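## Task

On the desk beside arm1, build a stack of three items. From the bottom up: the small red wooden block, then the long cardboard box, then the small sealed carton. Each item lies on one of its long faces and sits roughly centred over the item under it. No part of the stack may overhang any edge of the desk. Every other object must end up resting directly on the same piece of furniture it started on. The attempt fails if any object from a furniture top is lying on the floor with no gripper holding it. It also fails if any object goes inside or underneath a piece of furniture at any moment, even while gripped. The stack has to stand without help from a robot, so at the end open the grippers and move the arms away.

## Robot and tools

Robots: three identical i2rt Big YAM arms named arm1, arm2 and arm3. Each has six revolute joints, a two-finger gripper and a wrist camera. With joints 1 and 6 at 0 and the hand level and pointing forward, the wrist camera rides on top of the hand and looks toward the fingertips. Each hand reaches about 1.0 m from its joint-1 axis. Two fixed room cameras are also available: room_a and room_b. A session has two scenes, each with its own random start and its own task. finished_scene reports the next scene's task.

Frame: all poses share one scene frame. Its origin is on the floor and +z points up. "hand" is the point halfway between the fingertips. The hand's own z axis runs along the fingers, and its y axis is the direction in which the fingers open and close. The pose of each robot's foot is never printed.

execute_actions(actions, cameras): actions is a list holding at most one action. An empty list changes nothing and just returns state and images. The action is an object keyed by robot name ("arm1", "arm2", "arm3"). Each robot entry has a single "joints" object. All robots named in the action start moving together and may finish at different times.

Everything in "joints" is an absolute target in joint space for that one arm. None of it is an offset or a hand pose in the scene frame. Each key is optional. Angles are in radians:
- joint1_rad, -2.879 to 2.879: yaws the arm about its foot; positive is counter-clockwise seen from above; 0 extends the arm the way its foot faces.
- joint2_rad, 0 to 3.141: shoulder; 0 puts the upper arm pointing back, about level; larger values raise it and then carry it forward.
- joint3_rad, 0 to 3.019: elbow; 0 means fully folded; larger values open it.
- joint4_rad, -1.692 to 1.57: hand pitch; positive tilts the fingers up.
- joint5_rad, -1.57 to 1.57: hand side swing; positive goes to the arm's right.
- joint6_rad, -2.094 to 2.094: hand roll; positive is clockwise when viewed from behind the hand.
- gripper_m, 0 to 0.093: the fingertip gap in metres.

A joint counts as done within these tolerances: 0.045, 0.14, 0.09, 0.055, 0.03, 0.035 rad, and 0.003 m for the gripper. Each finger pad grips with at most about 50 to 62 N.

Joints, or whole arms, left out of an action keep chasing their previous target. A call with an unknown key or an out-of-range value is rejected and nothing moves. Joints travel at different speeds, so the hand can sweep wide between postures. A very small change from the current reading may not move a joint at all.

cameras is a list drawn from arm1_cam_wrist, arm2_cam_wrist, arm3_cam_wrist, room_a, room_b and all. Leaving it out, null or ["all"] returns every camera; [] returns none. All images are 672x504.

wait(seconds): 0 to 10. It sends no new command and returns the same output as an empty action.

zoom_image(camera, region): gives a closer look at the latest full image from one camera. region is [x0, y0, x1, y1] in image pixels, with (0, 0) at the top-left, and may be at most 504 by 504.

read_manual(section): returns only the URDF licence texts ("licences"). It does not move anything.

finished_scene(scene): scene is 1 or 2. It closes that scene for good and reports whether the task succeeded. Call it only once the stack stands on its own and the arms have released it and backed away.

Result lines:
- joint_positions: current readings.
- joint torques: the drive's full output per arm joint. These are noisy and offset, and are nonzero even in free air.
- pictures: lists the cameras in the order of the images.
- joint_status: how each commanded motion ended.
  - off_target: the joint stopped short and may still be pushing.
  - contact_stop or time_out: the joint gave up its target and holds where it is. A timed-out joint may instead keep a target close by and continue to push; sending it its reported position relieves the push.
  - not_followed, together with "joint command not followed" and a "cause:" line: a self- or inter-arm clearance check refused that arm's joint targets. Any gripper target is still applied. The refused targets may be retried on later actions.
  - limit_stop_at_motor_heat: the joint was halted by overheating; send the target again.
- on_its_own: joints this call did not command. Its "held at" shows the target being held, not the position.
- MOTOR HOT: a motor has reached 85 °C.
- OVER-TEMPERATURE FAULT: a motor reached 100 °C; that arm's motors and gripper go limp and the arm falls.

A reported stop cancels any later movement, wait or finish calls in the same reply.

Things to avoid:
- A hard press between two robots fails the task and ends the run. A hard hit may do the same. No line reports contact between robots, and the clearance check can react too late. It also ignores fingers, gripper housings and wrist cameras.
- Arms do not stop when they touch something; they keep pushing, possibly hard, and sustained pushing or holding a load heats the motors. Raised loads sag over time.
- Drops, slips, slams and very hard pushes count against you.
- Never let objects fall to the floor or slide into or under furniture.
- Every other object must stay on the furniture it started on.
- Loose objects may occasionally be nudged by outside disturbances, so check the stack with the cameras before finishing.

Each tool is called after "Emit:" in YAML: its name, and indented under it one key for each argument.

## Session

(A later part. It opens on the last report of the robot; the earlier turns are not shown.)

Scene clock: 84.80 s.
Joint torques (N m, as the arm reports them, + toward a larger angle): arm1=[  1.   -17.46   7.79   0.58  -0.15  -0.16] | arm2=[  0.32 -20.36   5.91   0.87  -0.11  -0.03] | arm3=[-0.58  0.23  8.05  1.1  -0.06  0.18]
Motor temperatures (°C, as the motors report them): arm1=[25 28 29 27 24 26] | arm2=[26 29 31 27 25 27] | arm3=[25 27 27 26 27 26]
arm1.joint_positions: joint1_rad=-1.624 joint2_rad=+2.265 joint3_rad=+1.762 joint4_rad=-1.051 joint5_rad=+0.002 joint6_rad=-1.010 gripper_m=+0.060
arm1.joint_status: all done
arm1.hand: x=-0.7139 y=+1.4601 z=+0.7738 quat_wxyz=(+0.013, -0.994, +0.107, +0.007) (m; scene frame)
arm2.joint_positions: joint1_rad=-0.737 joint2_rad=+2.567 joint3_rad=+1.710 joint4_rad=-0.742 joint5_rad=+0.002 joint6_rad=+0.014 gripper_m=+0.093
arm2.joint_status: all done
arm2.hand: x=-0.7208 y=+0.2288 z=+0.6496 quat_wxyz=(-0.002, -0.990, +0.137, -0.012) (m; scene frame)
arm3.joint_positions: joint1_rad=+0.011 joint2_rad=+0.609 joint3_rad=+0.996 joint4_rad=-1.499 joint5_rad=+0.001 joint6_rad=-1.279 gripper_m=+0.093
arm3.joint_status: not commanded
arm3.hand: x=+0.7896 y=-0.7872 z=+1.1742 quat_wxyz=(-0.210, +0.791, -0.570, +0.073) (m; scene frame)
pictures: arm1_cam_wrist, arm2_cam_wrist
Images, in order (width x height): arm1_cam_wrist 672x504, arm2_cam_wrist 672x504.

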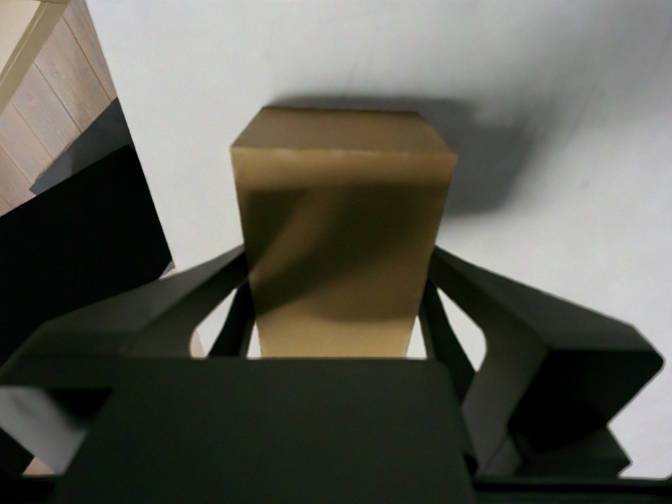

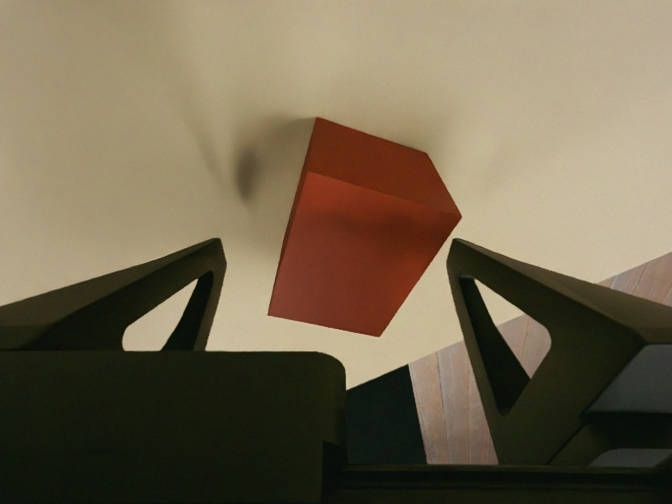

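Emit:
execute_actions:
  actions:
    - {"arm2":{"joints":{"joint2_rad":2.1,"joint4_rad":-1.2}},"arm1":{"joints":{"joint2_rad":2.27,"gripper_m":0.093}}}
  cameras: ["arm1_cam_wrist"]

Emit:
execute_actions:
  actions:
    - {"arm2":{"joints":{"joint1_rad":1.893,"joint6_rad":-1.53}},"arm1":{"joints":{"joint2_rad":2.05,"joint4_rad":-1.29}}}
  cameras: []

Emit:
execute_actions:
  actions:
    - {"arm2":{"joints":{"joint2_rad":2.2,"joint4_rad":-1.05}},"arm1":{"joints":{"joint1_rad":0.83,"joint6_rad":1.8}}}
  cameras: []

Emit:
execute_actions:
  actions:
    - {"arm1":{"joints":{"joint2_rad":2.33,"joint4_rad":-1.0}}}
  cameras: ["arm2_cam_wrist","arm1_cam_wrist"]

Scene clock: 91.20 s.
Joint torques (N m, as the arm reports them, + toward a larger angle): arm1=[  1.01 -20.19   7.84   0.56  -0.14  -0.14] | arm2=[  0.42 -20.52   8.96  -0.29  -0.11  -0.01] | arm3=[-0.63 -0.02  8.13  1.08 -0.05  0.19]
Motor temperatures (°C, as the motors report them): arm1=[25 28 29 27 24 26] | arm2=[26 29 31 27 25 27] | arm3=[25 27 27 26 27 26]
arm1.joint_positions: joint1_rad=-1.624 joint2_rad=+2.265 joint3_rad=+1.762 joint4_rad=-1.051 joint5_rad=+0.002 joint6_rad=-1.012 gripper_m=+0.093
arm1.joint_status: all done
arm1.hand: x=-0.7139 y=+1.4601 z=+0.7738 quat_wxyz=(+0.013, -0.994, +0.106, +0.007) (m; scene frame)
arm2.joint_positions: joint1_rad=-0.737 joint2_rad=+2.103 joint3_rad=+1.702 joint4_rad=-1.187 joint5_rad=+0.002 joint6_rad=+0.014 gripper_m=+0.093
arm2.joint_status: all done
arm2.hand: x=-0.7195 y=+0.2293 z=+0.9323 quat_wxyz=(-0.001, -0.990, +0.137, -0.006) (m; scene frame)
arm3.joint_positions: joint1_rad=+0.011 joint2_rad=+0.609 joint3_rad=+0.996 joint4_rad=-1.499 joint5_rad=+0.001 joint6_rad=-1.279 gripper_m=+0.093
arm3.joint_status: not commanded
arm3.hand: x=+0.7896 y=-0.7872 z=+1.1742 quat_wxyz=(-0.210, +0.791, -0.570, +0.073) (m; scene frame)
pictures: arm1_cam_wrist
Images, in order (width x height): arm1_cam_wrist 672x504.

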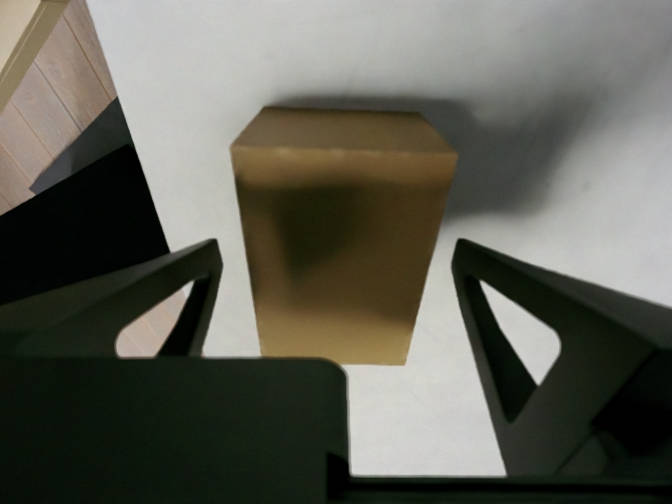

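Scene clock: 93.83 s.
Joint torques (N m, as the arm reports them, + toward a larger angle): arm1=[  0.98 -18.76   8.5   -0.51  -0.14  -0.13] | arm2=[  0.18 -20.69   8.92  -0.43  -0.05  -0.02] | arm3=[-0.37 -0.32  8.27  1.13 -0.06  0.2 ]
Motor temperatures (°C, as the motors report them): arm1=[25 28 29 27 24 26] | arm2=[26 29 31 27 25 27] | arm3=[25 27 27 26 27 26]
arm1.joint_positions: joint1_rad=-1.624 joint2_rad=+2.048 joint3_rad=+1.762 joint4_rad=-1.278 joint5_rad=+0.002 joint6_rad=-1.012 gripper_m=+0.093
arm1.joint_status: all done
arm1.hand: x=-0.7025 y=+1.4296 z=+0.9077 quat_wxyz=(+0.008, -0.994, +0.106, +0.005) (m; scene frame)
arm2.joint_positions: joint1_rad=+1.895 joint2_rad=+2.103 joint3_rad=+1.702 joint4_rad=-1.187 joint5_rad=-0.001 joint6_rad=-1.515 gripper_m=+0.093
arm2.joint_status: all done
arm2.hand: x=+0.3237 y=-0.3641 z=+0.9283 quat_wxyz=(+0.005, +0.363, -0.932, -0.008) (m; scene frame)
arm3.joint_positions: joint1_rad=+0.011 joint2_rad=+0.609 joint3_rad=+0.996 joint4_rad=-1.499 joint5_rad=+0.001 joint6_rad=-1.279 gripper_m=+0.093
arm3.joint_status: not commanded
arm3.hand: x=+0.7896 y=-0.7872 z=+1.1742 quat_wxyz=(-0.210, +0.791, -0.570, +0.073) (m; scene frame)
pictures: none
No camera images: the call's "cameras" was empty. Leave "cameras" out to get every camera's image.

Scene clock: 96.50 s.
Joint torques (N m, as the arm reports them, + toward a larger angle): arm1=[  0.23 -18.8    8.33  -0.64   0.12   0.04] | arm2=[  0.01 -21.45   8.49   0.9   -0.07  -0.06] | arm3=[-0.26  0.35  8.17  1.09 -0.07  0.2 ]
Motor temperatures (°C, as the motors report them): arm1=[25 29 29 27 24 26] | arm2=[26 29 31 27 25 27] | arm3=[25 27 27 26 27 26]
arm1.joint_positions: joint1_rad=+0.831 joint2_rad=+2.048 joint3_rad=+1.762 joint4_rad=-1.278 joint5_rad=-0.001 joint6_rad=+1.792 gripper_m=+0.093
arm1.joint_status: all done
arm1.hand: x=-0.7001 y=+0.2539 z=+0.8961 quat_wxyz=(+0.000, -0.961, +0.277, +0.004) (m; scene frame)
arm2.joint_positions: joint1_rad=+1.895 joint2_rad=+2.205 joint3_rad=+1.702 joint4_rad=-1.064 joint5_rad=-0.001 joint6_rad=-1.515 gripper_m=+0.093
arm2.joint_status: all done
arm2.hand: x=+0.3352 y=-0.3756 z=+0.8660 quat_wxyz=(+0.001, +0.364, -0.932, +0.001) (m; scene frame)
arm3.joint_positions: joint1_rad=+0.011 joint2_rad=+0.609 joint3_rad=+0.996 joint4_rad=-1.499 joint5_rad=+0.001 joint6_rad=-1.279 gripper_m=+0.093
arm3.joint_status: not commanded
arm3.hand: x=+0.7896 y=-0.7872 z=+1.1742 quat_wxyz=(-0.210, +0.791, -0.570, +0.073) (m; scene frame)
pictures: none
No camera images: the call's "cameras" was empty. Leave "cameras" out to get every camera's image.

Scene clock: 97.90 s.
Joint torques (N m, as the arm reports them, + toward a larger angle): arm1=[  0.35 -20.45   7.3    0.41   0.12   0.04] | arm2=[ -0.22 -21.66   8.51   1.02  -0.05  -0.04] | arm3=[-0.61 -0.15  8.2   1.07 -0.08  0.19]
Motor temperatures (°C, as the motors report them): arm1=[25 29 29 27 24 26] | arm2=[26 29 31 27 25 27] | arm3=[25 27 27 26 27 26]
arm1.joint_positions: joint1_rad=+0.831 joint2_rad=+2.326 joint3_rad=+1.762 joint4_rad=-1.011 joint5_rad=-0.001 joint6_rad=+1.793 gripper_m=+0.093
arm1.joint_status: all done
arm1.hand: x=-0.7108 y=+0.2285 z=+0.7233 quat_wxyz=(+0.005, -0.961, +0.277, +0.004) (m; scene frame)
arm2.joint_positions: joint1_rad=+1.895 joint2_rad=+2.205 joint3_rad=+1.702 joint4_rad=-1.064 joint5_rad=-0.001 joint6_rad=-1.515 gripper_m=+0.093
arm2.joint_status: not commanded
arm2.hand: x=+0.3352 y=-0.3756 z=+0.8660 quat_wxyz=(+0.001, +0.364, -0.932, +0.001) (m; scene frame)
arm3.joint_positions: joint1_rad=+0.011 joint2_rad=+0.609 joint3_rad=+0.996 joint4_rad=-1.499 joint5_rad=+0.001 joint6_rad=-1.279 gripper_m=+0.093
arm3.joint_status: not commanded
arm3.hand: x=+0.7896 y=-0.7872 z=+1.1742 quat_wxyz=(-0.210, +0.791, -0.570, +0.073) (m; scene frame)
pictures: arm1_cam_wrist, arm2_cam_wrist
Images, in order (width x height): arm1_cam_wrist 672x504, arm2_cam_wrist 672x504.

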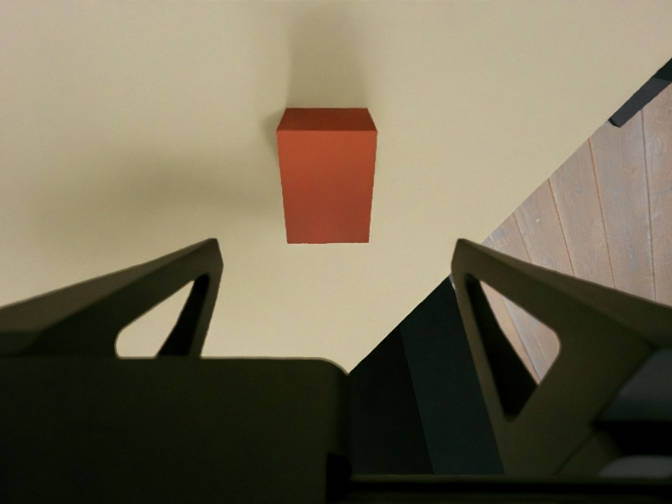

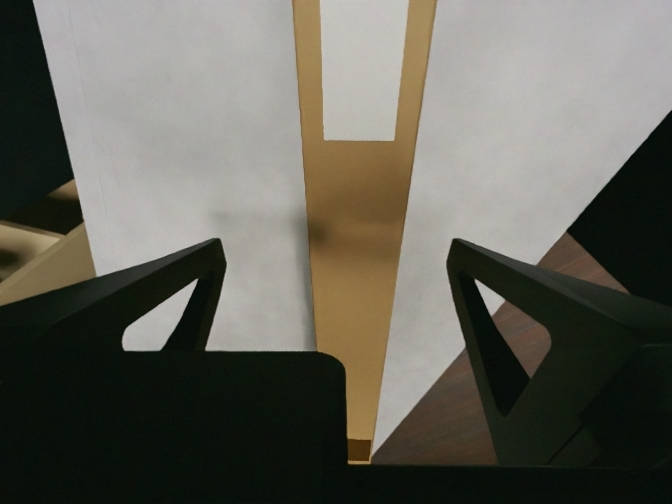

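Emit:
execute_actions:
  actions:
    - {"arm2":{"joints":{"joint2_rad":2.305,"joint4_rad":-0.93}},"arm1":{"joints":{"joint2_rad":2.43,"joint4_rad":-0.865}}}
  cameras: ["arm2_cam_wrist","arm1_cam_wrist"]

Emit:
execute_actions:
  actions:
    - {"arm2":{"joints":{"gripper_m":0.02}},"arm1":{"joints":{"gripper_m":0.02}}}
  cameras: []

Emit:
execute_actions:
  actions:
    - {"arm2":{"joints":{"joint2_rad":2.1,"joint4_rad":-1.15}},"arm1":{"joints":{"joint2_rad":2.0,"joint4_rad":-1.32}}}
  cameras: ["arm2_cam_wrist","arm1_cam_wrist","room_b"]

Scene clock: 101.87 s.
Joint torques (N m, as the arm reports them, + toward a larger angle): arm1=[  0.36 -21.75   6.81   0.51   0.11   0.04] | arm2=[  0.25 -21.57   8.09   0.94  -0.06  -0.04] | arm3=[-0.54 -0.42  8.17  1.08 -0.08  0.18]
Motor temperatures (°C, as the motors report them): arm1=[25 29 29 27 24 26] | arm2=[26 29 31 27 25 27] | arm3=[25 27 27 26 27 26]
arm1.joint_positions: joint1_rad=+0.831 joint2_rad=+2.439 joint3_rad=+1.762 joint4_rad=-0.877 joint5_rad=-0.001 joint6_rad=+1.793 gripper_m=+0.093
arm1.joint_status: all done
arm1.hand: x=-0.7126 y=+0.2256 z=+0.6517 quat_wxyz=(-0.005, -0.961, +0.277, +0.005) (m; scene frame)
arm2.joint_positions: joint1_rad=+1.895 joint2_rad=+2.310 joint3_rad=+1.702 joint4_rad=-0.945 joint5_rad=-0.001 joint6_rad=-1.515 gripper_m=+0.093
arm2.joint_status: all done
arm2.hand: x=+0.3410 y=-0.3818 z=+0.8011 quat_wxyz=(-0.002, +0.364, -0.931, +0.008) (m; scene frame)
arm3.joint_positions: joint1_rad=+0.011 joint2_rad=+0.609 joint3_rad=+0.996 joint4_rad=-1.499 joint5_rad=+0.001 joint6_rad=-1.279 gripper_m=+0.093
arm3.joint_status: not commanded
arm3.hand: x=+0.7896 y=-0.7872 z=+1.1742 quat_wxyz=(-0.210, +0.791, -0.570, +0.073) (m; scene frame)
pictures: arm1_cam_wrist, arm2_cam_wrist
Images, in order (width x height): arm1_cam_wrist 672x504, arm2_cam_wrist 672x504.

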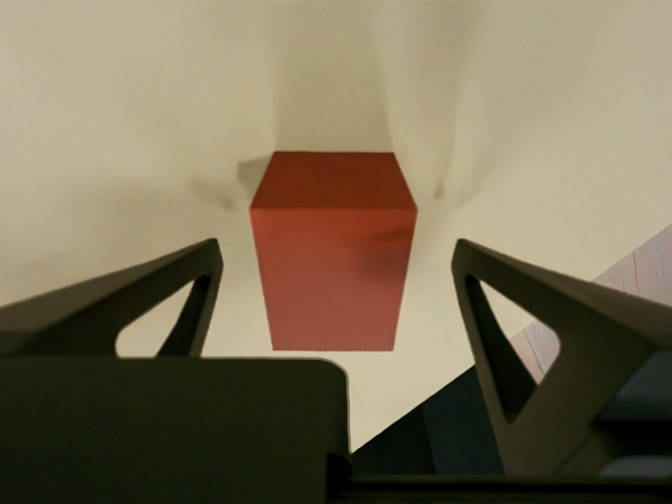

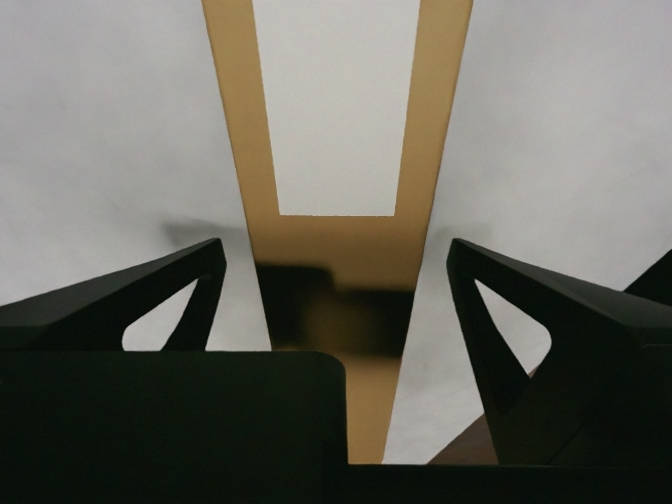

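Scene clock: 102.53 s.
Joint torques (N m, as the arm reports them, + toward a larger angle): arm1=[  0.36 -21.86   6.81   0.48   0.12   0.03] | arm2=[  0.02 -21.69   7.98   1.03  -0.04  -0.02] | arm3=[-0.33  0.19  8.1   1.13 -0.06  0.16]
Motor temperatures (°C, as the motors report them): arm1=[25 29 29 27 24 26] | arm2=[26 29 31 27 25 27] | arm3=[25 27 27 26 27 26]
arm1.joint_positions: joint1_rad=+0.831 joint2_rad=+2.439 joint3_rad=+1.762 joint4_rad=-0.876 joint5_rad=-0.001 joint6_rad=+1.793 gripper_m=+0.044
arm1.joint_status: gripper_m off_target (ended at +0.044, target +0.020)
arm1.hand: x=-0.7127 y=+0.2254 z=+0.6517 quat_wxyz=(-0.005, -0.961, +0.277, +0.005) (m; scene frame)
arm2.joint_positions: joint1_rad=+1.895 joint2_rad=+2.310 joint3_rad=+1.702 joint4_rad=-0.944 joint5_rad=-0.001 joint6_rad=-1.517 gripper_m=+0.049
arm2.joint_status: gripper_m off_target (ended at +0.049, target +0.020)
arm2.hand: x=+0.3411 y=-0.3818 z=+0.8011 quat_wxyz=(-0.002, +0.364, -0.931, +0.008) (m; scene frame)
arm3.joint_positions: joint1_rad=+0.011 joint2_rad=+0.609 joint3_rad=+0.996 joint4_rad=-1.499 joint5_rad=+0.001 joint6_rad=-1.279 gripper_m=+0.093
arm3.joint_status: not commanded
arm3.hand: x=+0.7896 y=-0.7872 z=+1.1742 quat_wxyz=(-0.210, +0.791, -0.570, +0.073) (m; scene frame)
pictures: none
No camera images: the call's "cameras" was empty. Leave "cameras" out to get every camera's image.

Scene clock: 104.13 s.
Joint torques (N m, as the arm reports them, + toward a larger angle): arm1=[  0.39 -19.67   8.44  -0.59   0.12   0.04] | arm2=[  0.23 -19.86   9.01  -0.24  -0.04   0.01] | arm3=[-0.39 -0.05  8.2   1.01 -0.05  0.18]
Motor temperatures (°C, as the motors report them): arm1=[25 29 29 27 24 26] | arm2=[26 29 31 27 25 27] | arm3=[25 26 27 26 27 26]
arm1.joint_positions: joint1_rad=+0.831 joint2_rad=+2.014 joint3_rad=+1.762 joint4_rad=-1.309 joint5_rad=-0.001 joint6_rad=+1.793 gripper_m=+0.044
arm1.joint_status: all done
arm1.hand: x=-0.6978 y=+0.2597 z=+0.9159 quat_wxyz=(-0.001, -0.961, +0.278, +0.004) (m; scene frame)
arm2.joint_positions: joint1_rad=+1.895 joint2_rad=+2.094 joint3_rad=+1.702 joint4_rad=-1.136 joint5_rad=-0.001 joint6_rad=-1.517 gripper_m=+0.049
arm2.joint_status: all done
arm2.hand: x=+0.3333 y=-0.3734 z=+0.9335 quat_wxyz=(-0.007, +0.364, -0.931, +0.019) (m; scene frame)
arm3.joint_positions: joint1_rad=+0.011 joint2_rad=+0.609 joint3_rad=+0.996 joint4_rad=-1.499 joint5_rad=+0.001 joint6_rad=-1.279 gripper_m=+0.093
arm3.joint_status: not commanded
arm3.hand: x=+0.7896 y=-0.7872 z=+1.1742 quat_wxyz=(-0.210, +0.791, -0.570, +0.073) (m; scene frame)
pictures: arm1_cam_wrist, arm2_cam_wrist, room_b
Images, in order (width x height): arm1_cam_wrist 672x504, arm2_cam_wrist 672x504, room_b 672x504.

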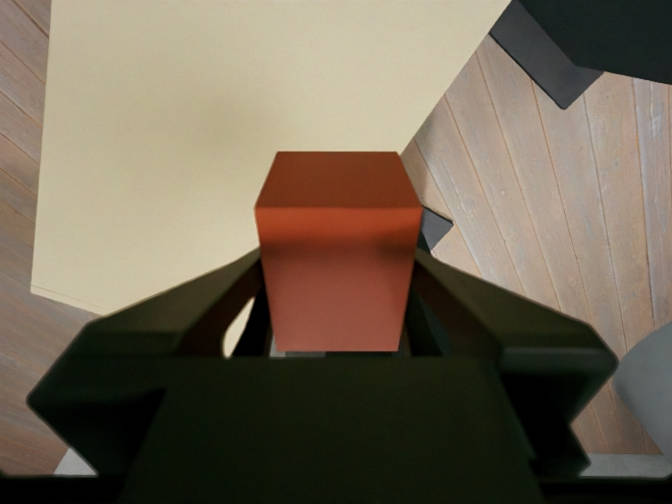

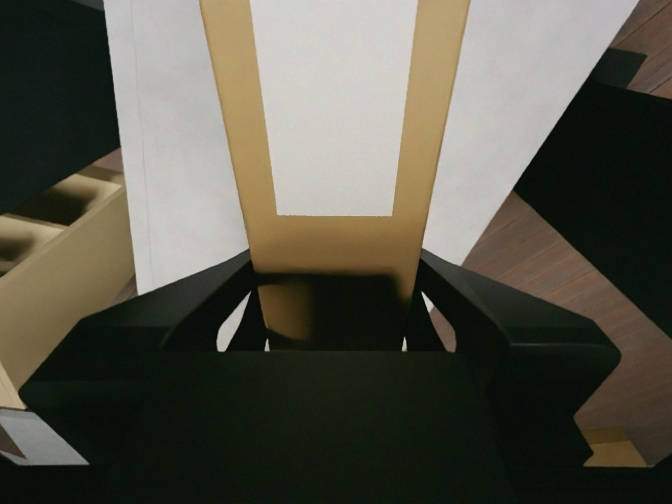

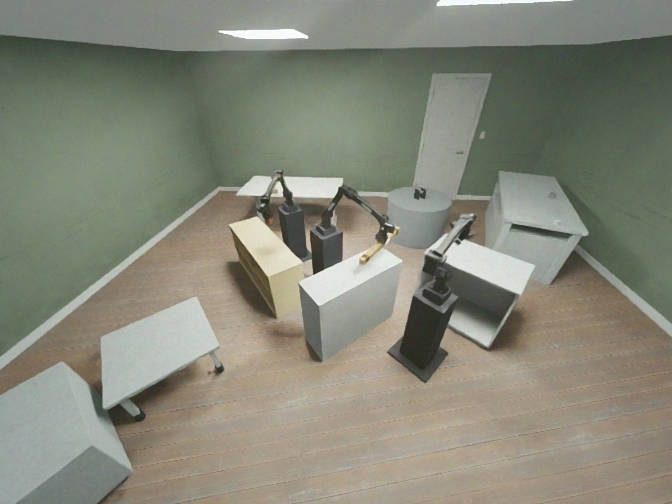

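Emit:
execute_actions:
  actions:
    - {"arm2":{"joints":{"joint1_rad":-0.74,"joint6_rad":-2.05}},"arm1":{"joints":{"joint1_rad":-2.3,"joint6_rad":1.44}}}
  cameras: []

Emit:
execute_actions:
  actions:
    - {"arm2":{"joints":{"joint2_rad":2.53,"joint4_rad":-0.70}},"arm1":{"joints":{"joint2_rad":2.26,"joint4_rad":-1.03}}}
  cameras: ["arm2_cam_wrist","arm1_cam_wrist","room_a"]

Scene clock: 109.40 s.
Joint torques (N m, as the arm reports them, + toward a larger angle): arm1=[  0.96 -19.69   8.49  -0.52  -0.01  -0.11] | arm2=[  0.61 -19.41   9.09  -0.47  -0.19  -0.03] | arm3=[-0.35 -0.15  8.15  1.1  -0.06  0.21]
Motor temperatures (°C, as the motors report them): arm1=[25 29 30 27 24 26] | arm2=[26 29 32 27 25 27] | arm3=[25 26 27 26 27 26]
arm1.joint_positions: joint1_rad=-2.302 joint2_rad=+2.014 joint3_rad=+1.762 joint4_rad=-1.309 joint5_rad=+0.002 joint6_rad=+1.446 gripper_m=+0.045
arm1.joint_status: all done
arm1.hand: x=-0.2890 y=+1.4258 z=+0.9247 quat_wxyz=(-0.002, +0.104, +0.995, +0.009) (m; scene frame)
arm2.joint_positions: joint1_rad=-0.741 joint2_rad=+2.094 joint3_rad=+1.702 joint4_rad=-1.136 joint5_rad=+0.002 joint6_rad=-2.035 gripper_m=+0.049
arm2.joint_status: all done
arm2.hand: x=-0.7317 y=+0.2354 z=+0.9376 quat_wxyz=(+0.021, -0.633, -0.773, +0.010) (m; scene frame)
arm3.joint_positions: joint1_rad=+0.011 joint2_rad=+0.609 joint3_rad=+0.996 joint4_rad=-1.499 joint5_rad=+0.001 joint6_rad=-1.279 gripper_m=+0.093
arm3.joint_status: not commanded
arm3.hand: x=+0.7896 y=-0.7872 z=+1.1742 quat_wxyz=(-0.210, +0.791, -0.570, +0.073) (m; scene frame)
pictures: none
No camera images: the call's "cameras" was empty. Leave "cameras" out to get every camera's image.

Scene clock: 110.70 s.
Joint torques (N m, as the arm reports them, + toward a larger angle): arm1=[  1.04 -22.06   7.67   0.59   0.03  -0.11] | arm2=[  0.86 -22.29   6.88   0.88  -0.19   0.  ] | arm3=[-0.44  0.02  8.1   1.13 -0.06  0.23]
Motor temperatures (°C, as the motors report them): arm1=[25 29 30 27 24 26] | arm2=[26 29 32 27 25 27] | arm3=[25 26 27 26 27 26]
arm1.joint_positions: joint1_rad=-2.302 joint2_rad=+2.277 joint3_rad=+1.762 joint4_rad=-1.042 joint5_rad=+0.001 joint6_rad=+1.446 gripper_m=+0.045
arm1.joint_status: all done
arm1.hand: x=-0.2782 y=+1.4626 z=+0.7632 quat_wxyz=(-0.002, +0.103, +0.995, +0.011) (m; scene frame)
arm2.joint_positions: joint1_rad=-0.742 joint2_rad=+2.536 joint3_rad=+1.700 joint4_rad=-0.713 joint5_rad=+0.002 joint6_rad=-2.040 gripper_m=+0.049
arm2.joint_status: all done
arm2.hand: x=-0.7327 y=+0.2353 z=+0.6657 quat_wxyz=(+0.012, -0.632, -0.775, +0.006) (m; scene frame)
arm3.joint_positions: joint1_rad=+0.011 joint2_rad=+0.609 joint3_rad=+0.996 joint4_rad=-1.499 joint5_rad=+0.001 joint6_rad=-1.279 gripper_m=+0.093
arm3.joint_status: not commanded
arm3.hand: x=+0.7896 y=-0.7872 z=+1.1742 quat_wxyz=(-0.210, +0.791, -0.570, +0.073) (m; scene frame)
pictures: arm1_cam_wrist, arm2_cam_wrist, room_a
Images, in order (width x height): arm1_cam_wrist 672x504, arm2_cam_wrist 672x504, room_a 672x504.

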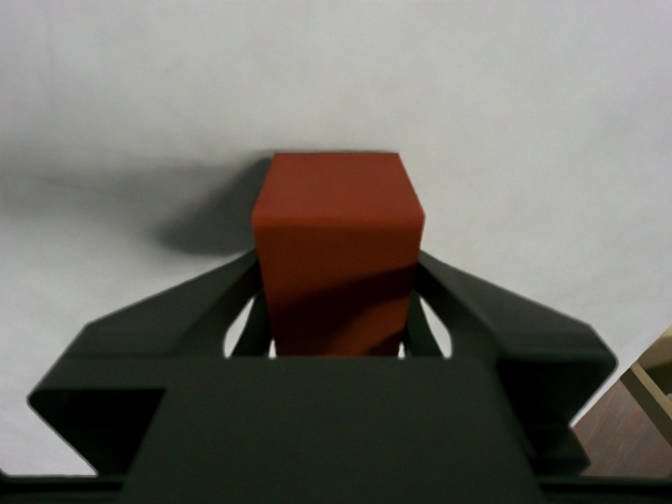

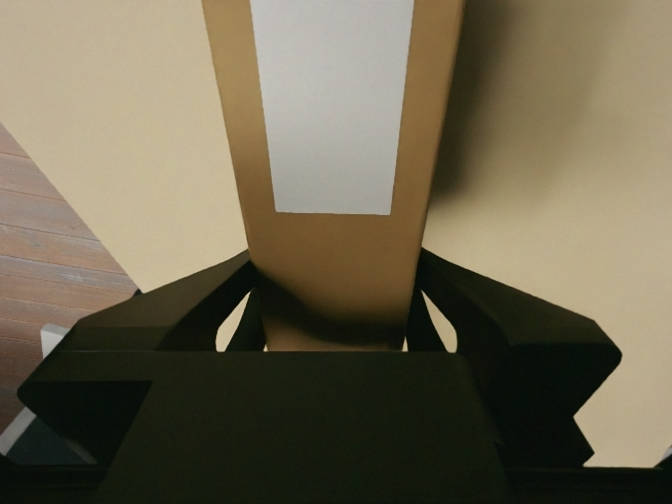

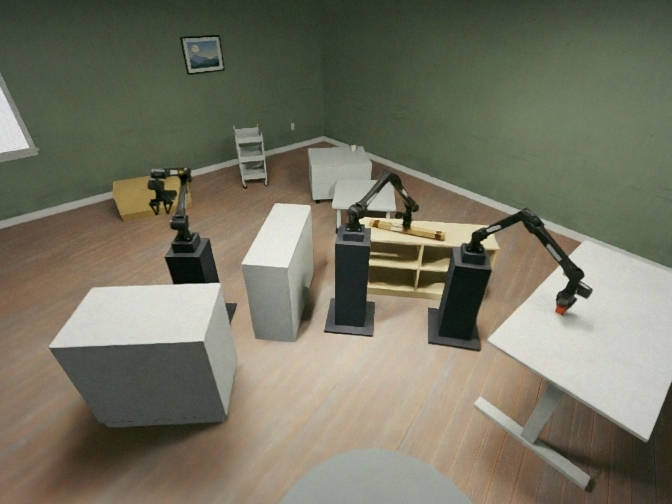

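Emit:
execute_actions:
  actions:
    - {"arm2":{"joints":{"joint2_rad":2.58,"joint4_rad":-0.675}},"arm1":{"joints":{"gripper_m":0.093}}}
  cameras: ["arm2_cam_wrist","arm1_cam_wrist"]

Emit:
execute_actions:
  actions:
    - {"arm2":{"joints":{"gripper_m":0.093}},"arm1":{"joints":{"joint2_rad":1.9,"joint4_rad":-0.77}}}
  cameras: ["arm2_cam_wrist","arm1_cam_wrist"]

Emit:
execute_actions:
  actions:
    - {"arm2":{"joints":{"joint2_rad":1.0,"joint4_rad":-1.2}},"arm1":{"joints":{"joint1_rad":-0.5,"joint6_rad":0,"joint2_rad":1.6,"joint4_rad":-1.07}}}
  cameras: []

Emit:
execute_actions:
  actions:
    - {"arm2":{"joints":{"joint1_rad":1.5}},"arm1":{"joints":{"joint1_rad":0.82}}}
  cameras: ["arm1_cam_wrist","room_a"]

Scene clock: 114.60 s.
Joint torques (N m, as the arm reports them, + toward a larger angle): arm1=[  0.99 -21.61   7.69   0.61   0.03  -0.11] | arm2=[  0.79 -20.4    6.6    0.99  -0.02   0.01] | arm3=[-0.33 -0.03  8.08  1.06 -0.06  0.22]
Motor temperatures (°C, as the motors report them): arm1=[25 29 30 27 24 26] | arm2=[26 29 31 27 25 27] | arm3=[25 26 27 26 27 26]
arm1.joint_positions: joint1_rad=-2.302 joint2_rad=+2.273 joint3_rad=+1.762 joint4_rad=-1.042 joint5_rad=+0.001 joint6_rad=+1.446 gripper_m=+0.093
arm1.joint_status: all done
arm1.hand: x=-0.2779 y=+1.4633 z=+0.7656 quat_wxyz=(-0.001, +0.103, +0.995, +0.013) (m; scene frame)
arm2.joint_positions: joint1_rad=-0.742 joint2_rad=+2.567 joint3_rad=+1.700 joint4_rad=-0.689 joint5_rad=-0.002 joint6_rad=-2.040 gripper_m=+0.049
arm2.joint_status: all done
arm2.hand: x=-0.7277 y=+0.2331 z=+0.6472 quat_wxyz=(+0.008, -0.632, -0.775, +0.006) (m; scene frame)
arm3.joint_positions: joint1_rad=+0.011 joint2_rad=+0.609 joint3_rad=+0.996 joint4_rad=-1.499 joint5_rad=+0.001 joint6_rad=-1.279 gripper_m=+0.093
arm3.joint_status: not commanded
arm3.hand: x=+0.7896 y=-0.7872 z=+1.1742 quat_wxyz=(-0.210, +0.791, -0.570, +0.073) (m; scene frame)
pictures: arm1_cam_wrist, arm2_cam_wrist
Images, in order (width x height): arm1_cam_wrist 672x504, arm2_cam_wrist 672x504.

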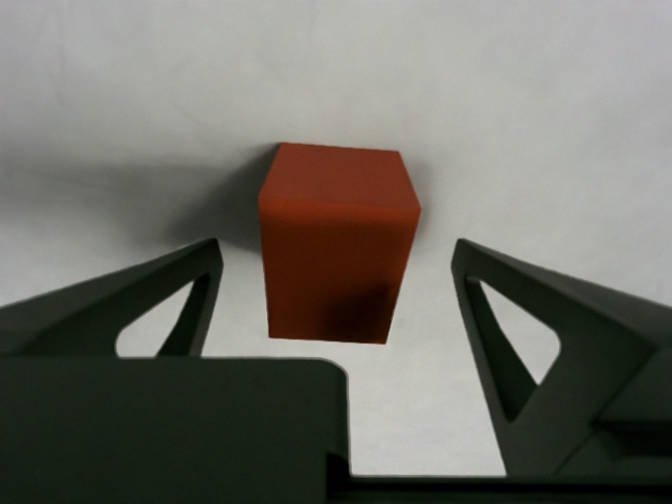

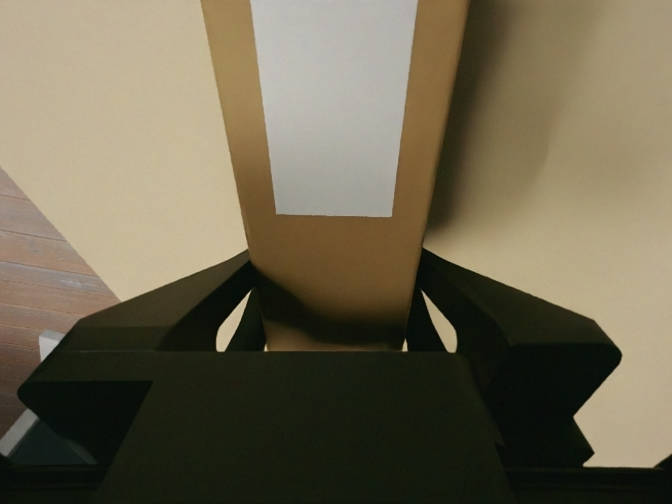

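Scene clock: 116.23 s.
Joint torques (N m, as the arm reports them, + toward a larger angle): arm1=[  0.98 -19.25   9.53   1.6    0.01  -0.17] | arm2=[  0.72 -20.48   6.66   0.89  -0.05   0.03] | arm3=[-0.36 -0.19  8.15  1.15 -0.04  0.19]
Motor temperatures (°C, as the motors report them): arm1=[25 29 30 27 24 26] | arm2=[26 29 31 27 25 27] | arm3=[25 26 27 26 27 26]
arm1.joint_positions: joint1_rad=-2.302 joint2_rad=+1.909 joint3_rad=+1.762 joint4_rad=-0.778 joint5_rad=+0.001 joint6_rad=+1.446 gripper_m=+0.093
arm1.joint_status: all done
arm1.hand: x=-0.2494 y=+1.5379 z=+1.0362 quat_wxyz=(+0.069, +0.100, +0.942, +0.314) (m; scene frame)
arm2.joint_positions: joint1_rad=-0.742 joint2_rad=+2.567 joint3_rad=+1.700 joint4_rad=-0.689 joint5_rad=-0.002 joint6_rad=-2.040 gripper_m=+0.093
arm2.joint_status: all done
arm2.hand: x=-0.7277 y=+0.2331 z=+0.6472 quat_wxyz=(+0.008, -0.632, -0.775, +0.006) (m; scene frame)
arm3.joint_positions: joint1_rad=+0.011 joint2_rad=+0.609 joint3_rad=+0.996 joint4_rad=-1.499 joint5_rad=+0.001 joint6_rad=-1.279 gripper_m=+0.093
arm3.joint_status: not commanded
arm3.hand: x=+0.7896 y=-0.7872 z=+1.1742 quat_wxyz=(-0.210, +0.791, -0.570, +0.073) (m; scene frame)
pictures: arm1_cam_wrist, arm2_cam_wrist
Images, in order (width x height): arm1_cam_wrist 672x504, arm2_cam_wrist 672x504.

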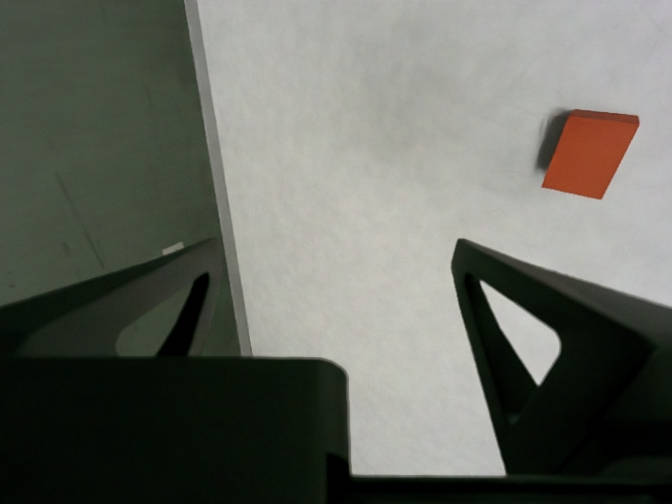

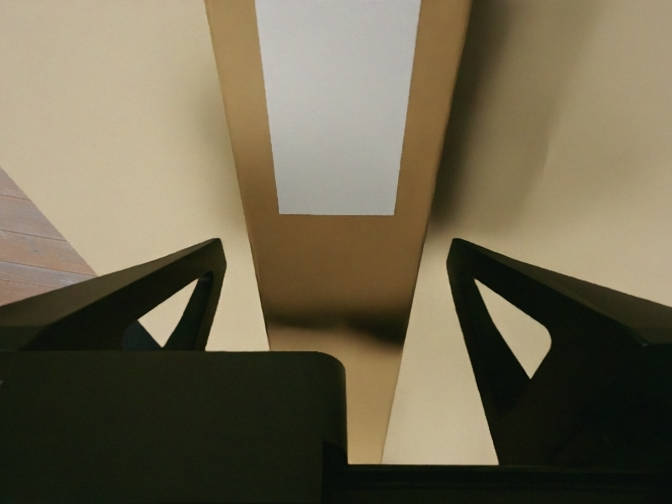

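Scene clock: 118.33 s.
Joint torques (N m, as the arm reports them, + toward a larger angle): arm1=[  0.12 -14.7    9.69   0.77   0.03  -0.13] | arm2=[ 0.72 -3.39  9.31  1.31  0.    0.07] | arm3=[-0.6   0.15  8.08  1.1  -0.07  0.22]
Motor temperatures (°C, as the motors report them): arm1=[25 29 30 27 24 26] | arm2=[26 29 31 27 25 27] | arm3=[25 26 27 26 27 26]
arm1.joint_positions: joint1_rad=-0.494 joint2_rad=+1.608 joint3_rad=+1.762 joint4_rad=-1.058 joint5_rad=-0.001 joint6_rad=+0.008 gripper_m=+0.093
arm1.joint_status: all done
arm1.hand: x=-1.1198 y=+0.8992 z=+1.1949 quat_wxyz=(+0.018, -0.942, +0.047, +0.331) (m; scene frame)
arm2.joint_positions: joint1_rad=-0.742 joint2_rad=+0.996 joint3_rad=+1.700 joint4_rad=-1.185 joint5_rad=-0.002 joint6_rad=-2.040 gripper_m=+0.093
arm2.joint_status: all done
arm2.hand: x=-0.4865 y=+0.1701 z=+1.5227 quat_wxyz=(+0.475, -0.540, -0.661, +0.213) (m; scene frame)
arm3.joint_positions: joint1_rad=+0.011 joint2_rad=+0.609 joint3_rad=+0.996 joint4_rad=-1.499 joint5_rad=+0.001 joint6_rad=-1.279 gripper_m=+0.093
arm3.joint_status: not commanded
arm3.hand: x=+0.7896 y=-0.7872 z=+1.1742 quat_wxyz=(-0.210, +0.791, -0.570, +0.073) (m; scene frame)
pictures: none
No camera images: the call's "cameras" was empty. Leave "cameras" out to get every camera's image.

Scene clock: 120.43 s.
Joint torques (N m, as the arm reports them, + toward a larger angle): arm1=[  0.03 -14.97   9.68   0.74   0.05  -0.11] | arm2=[ 0.14 -4.4   9.34  1.37 -0.05  0.05] | arm3=[-0.35 -0.09  8.15  1.13 -0.06  0.2 ]
Motor temperatures (°C, as the motors report them): arm1=[25 29 30 27 24 26] | arm2=[26 29 32 27 25 27] | arm3=[25 26 27 26 27 26]
arm1.joint_positions: joint1_rad=+0.827 joint2_rad=+1.608 joint3_rad=+1.762 joint4_rad=-1.058 joint5_rad=-0.001 joint6_rad=+0.006 gripper_m=+0.093
arm1.joint_status: all done
arm1.hand: x=-0.7036 y=+0.2432 z=+1.1851 quat_wxyz=(-0.184, -0.774, -0.544, +0.266) (m; scene frame)
arm2.joint_positions: joint1_rad=+1.497 joint2_rad=+1.005 joint3_rad=+1.700 joint4_rad=-1.185 joint5_rad=+0.000 joint6_rad=-2.040 gripper_m=+0.093
arm2.joint_status: all done
arm2.hand: x=+0.0328 y=-0.2868 z=+1.5177 quat_wxyz=(+0.019, +0.363, -0.777, +0.514) (m; scene frame)
arm3.joint_positions: joint1_rad=+0.011 joint2_rad=+0.609 joint3_rad=+0.996 joint4_rad=-1.499 joint5_rad=+0.001 joint6_rad=-1.279 gripper_m=+0.093
arm3.joint_status: not commanded
arm3.hand: x=+0.7896 y=-0.7872 z=+1.1742 quat_wxyz=(-0.210, +0.791, -0.570, +0.073) (m; scene frame)
pictures: arm1_cam_wrist, room_a
Images, in order (width x height): arm1_cam_wrist 672x504, room_a 672x504.

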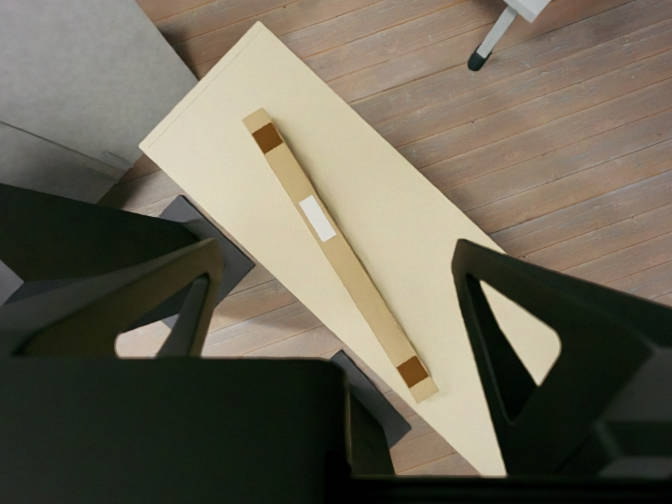

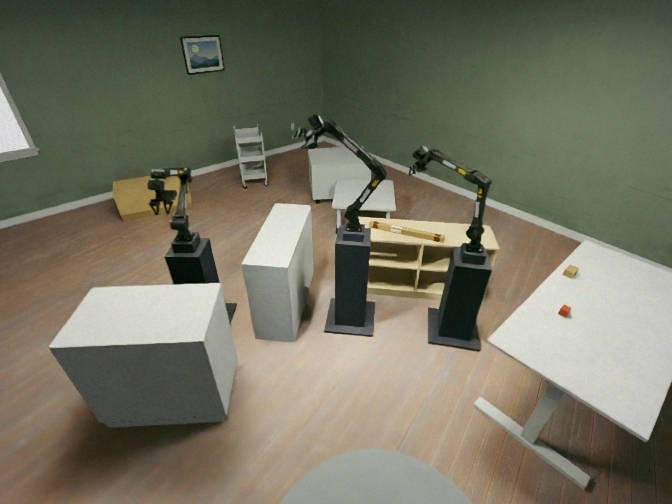

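Emit:
execute_actions:
  actions:
    - {"arm1":{"joints":{"joint1_rad":0.815,"joint2_rad":2.33,"joint4_rad":-1.0,"joint6_rad":-0.56}}}
  cameras: ["arm1_cam_wrist"]

Emit:
execute_actions:
  actions:
    - {"arm1":{"joints":{"joint2_rad":2.425,"joint4_rad":-0.89}}}
  cameras: ["arm1_cam_wrist"]

Scene clock: 123.60 s.
Joint torques (N m, as the arm reports them, + toward a larger angle): arm1=[ -0.03 -20.16   8.08   0.27   0.    -0.14] | arm2=[ 0.67 -4.34  9.52  1.29 -0.08  0.07] | arm3=[-0.45  0.03  8.15  1.13 -0.07  0.19]
Motor temperatures (°C, as the motors report them): arm1=[25 29 30 27 24 26] | arm2=[26 28 32 27 25 27] | arm3=[25 26 27 26 27 26]
arm1.joint_positions: joint1_rad=+0.822 joint2_rad=+2.321 joint3_rad=+1.754 joint4_rad=-1.005 joint5_rad=-0.001 joint6_rad=-0.552 gripper_m=+0.093
arm1.joint_status: all done
arm1.hand: x=-0.7158 y=+0.2321 z=+0.7232 quat_wxyz=(+0.005, -0.632, -0.775, -0.003) (m; scene frame)
arm2.joint_positions: joint1_rad=+1.497 joint2_rad=+1.005 joint3_rad=+1.700 joint4_rad=-1.185 joint5_rad=+0.000 joint6_rad=-2.040 gripper_m=+0.093
arm2.joint_status: not commanded
arm2.hand: x=+0.0328 y=-0.2868 z=+1.5177 quat_wxyz=(+0.019, +0.363, -0.777, +0.514) (m; scene frame)
arm3.joint_positions: joint1_rad=+0.011 joint2_rad=+0.609 joint3_rad=+0.996 joint4_rad=-1.499 joint5_rad=+0.001 joint6_rad=-1.279 gripper_m=+0.093
arm3.joint_status: not commanded
arm3.hand: x=+0.7896 y=-0.7872 z=+1.1742 quat_wxyz=(-0.210, +0.791, -0.570, +0.073) (m; scene frame)
pictures: arm1_cam_wrist
Images, in order (width x height): arm1_cam_wrist 672x504.

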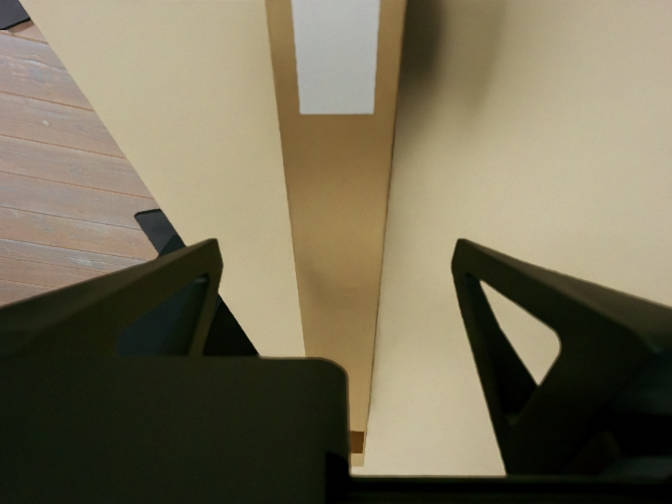

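Scene clock: 124.57 s.
Joint torques (N m, as the arm reports them, + toward a larger angle): arm1=[ -0.05 -21.65   7.49   0.57   0.    -0.14] | arm2=[ 0.45 -4.13  9.43  1.31 -0.03  0.07] | arm3=[-0.46 -0.27  8.06  1.14 -0.07  0.2 ]
Motor temperatures (°C, as the motors report them): arm1=[25 29 30 27 24 26] | arm2=[26 28 32 27 25 27] | arm3=[25 26 27 26 27 26]
arm1.joint_positions: joint1_rad=+0.822 joint2_rad=+2.434 joint3_rad=+1.754 joint4_rad=-0.902 joint5_rad=-0.001 joint6_rad=-0.552 gripper_m=+0.093
arm1.joint_status: all done
arm1.hand: x=-0.7151 y=+0.2360 z=+0.6526 quat_wxyz=(+0.007, -0.632, -0.775, -0.007) (m; scene frame)
arm2.joint_positions: joint1_rad=+1.497 joint2_rad=+1.005 joint3_rad=+1.700 joint4_rad=-1.185 joint5_rad=+0.000 joint6_rad=-2.040 gripper_m=+0.093
arm2.joint_status: not commanded
arm2.hand: x=+0.0328 y=-0.2868 z=+1.5177 quat_wxyz=(+0.019, +0.363, -0.777, +0.514) (m; scene frame)
arm3.joint_positions: joint1_rad=+0.011 joint2_rad=+0.609 joint3_rad=+0.996 joint4_rad=-1.499 joint5_rad=+0.001 joint6_rad=-1.279 gripper_m=+0.093
arm3.joint_status: not commanded
arm3.hand: x=+0.7896 y=-0.7872 z=+1.1742 quat_wxyz=(-0.210, +0.791, -0.570, +0.073) (m; scene frame)
pictures: arm1_cam_wrist
Images, in order (width x height): arm1_cam_wrist 672x504.

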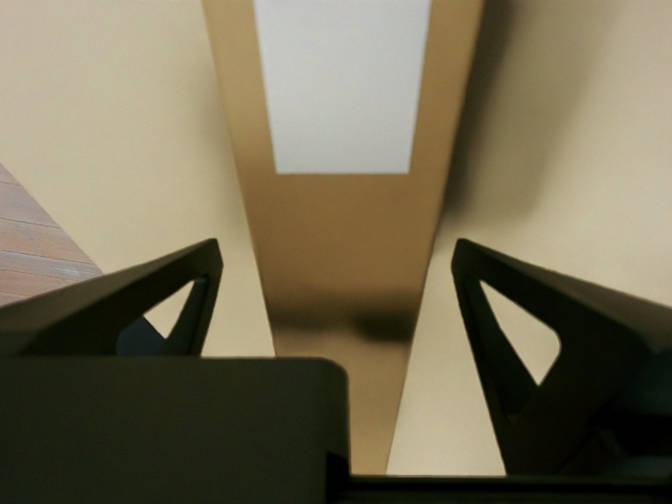

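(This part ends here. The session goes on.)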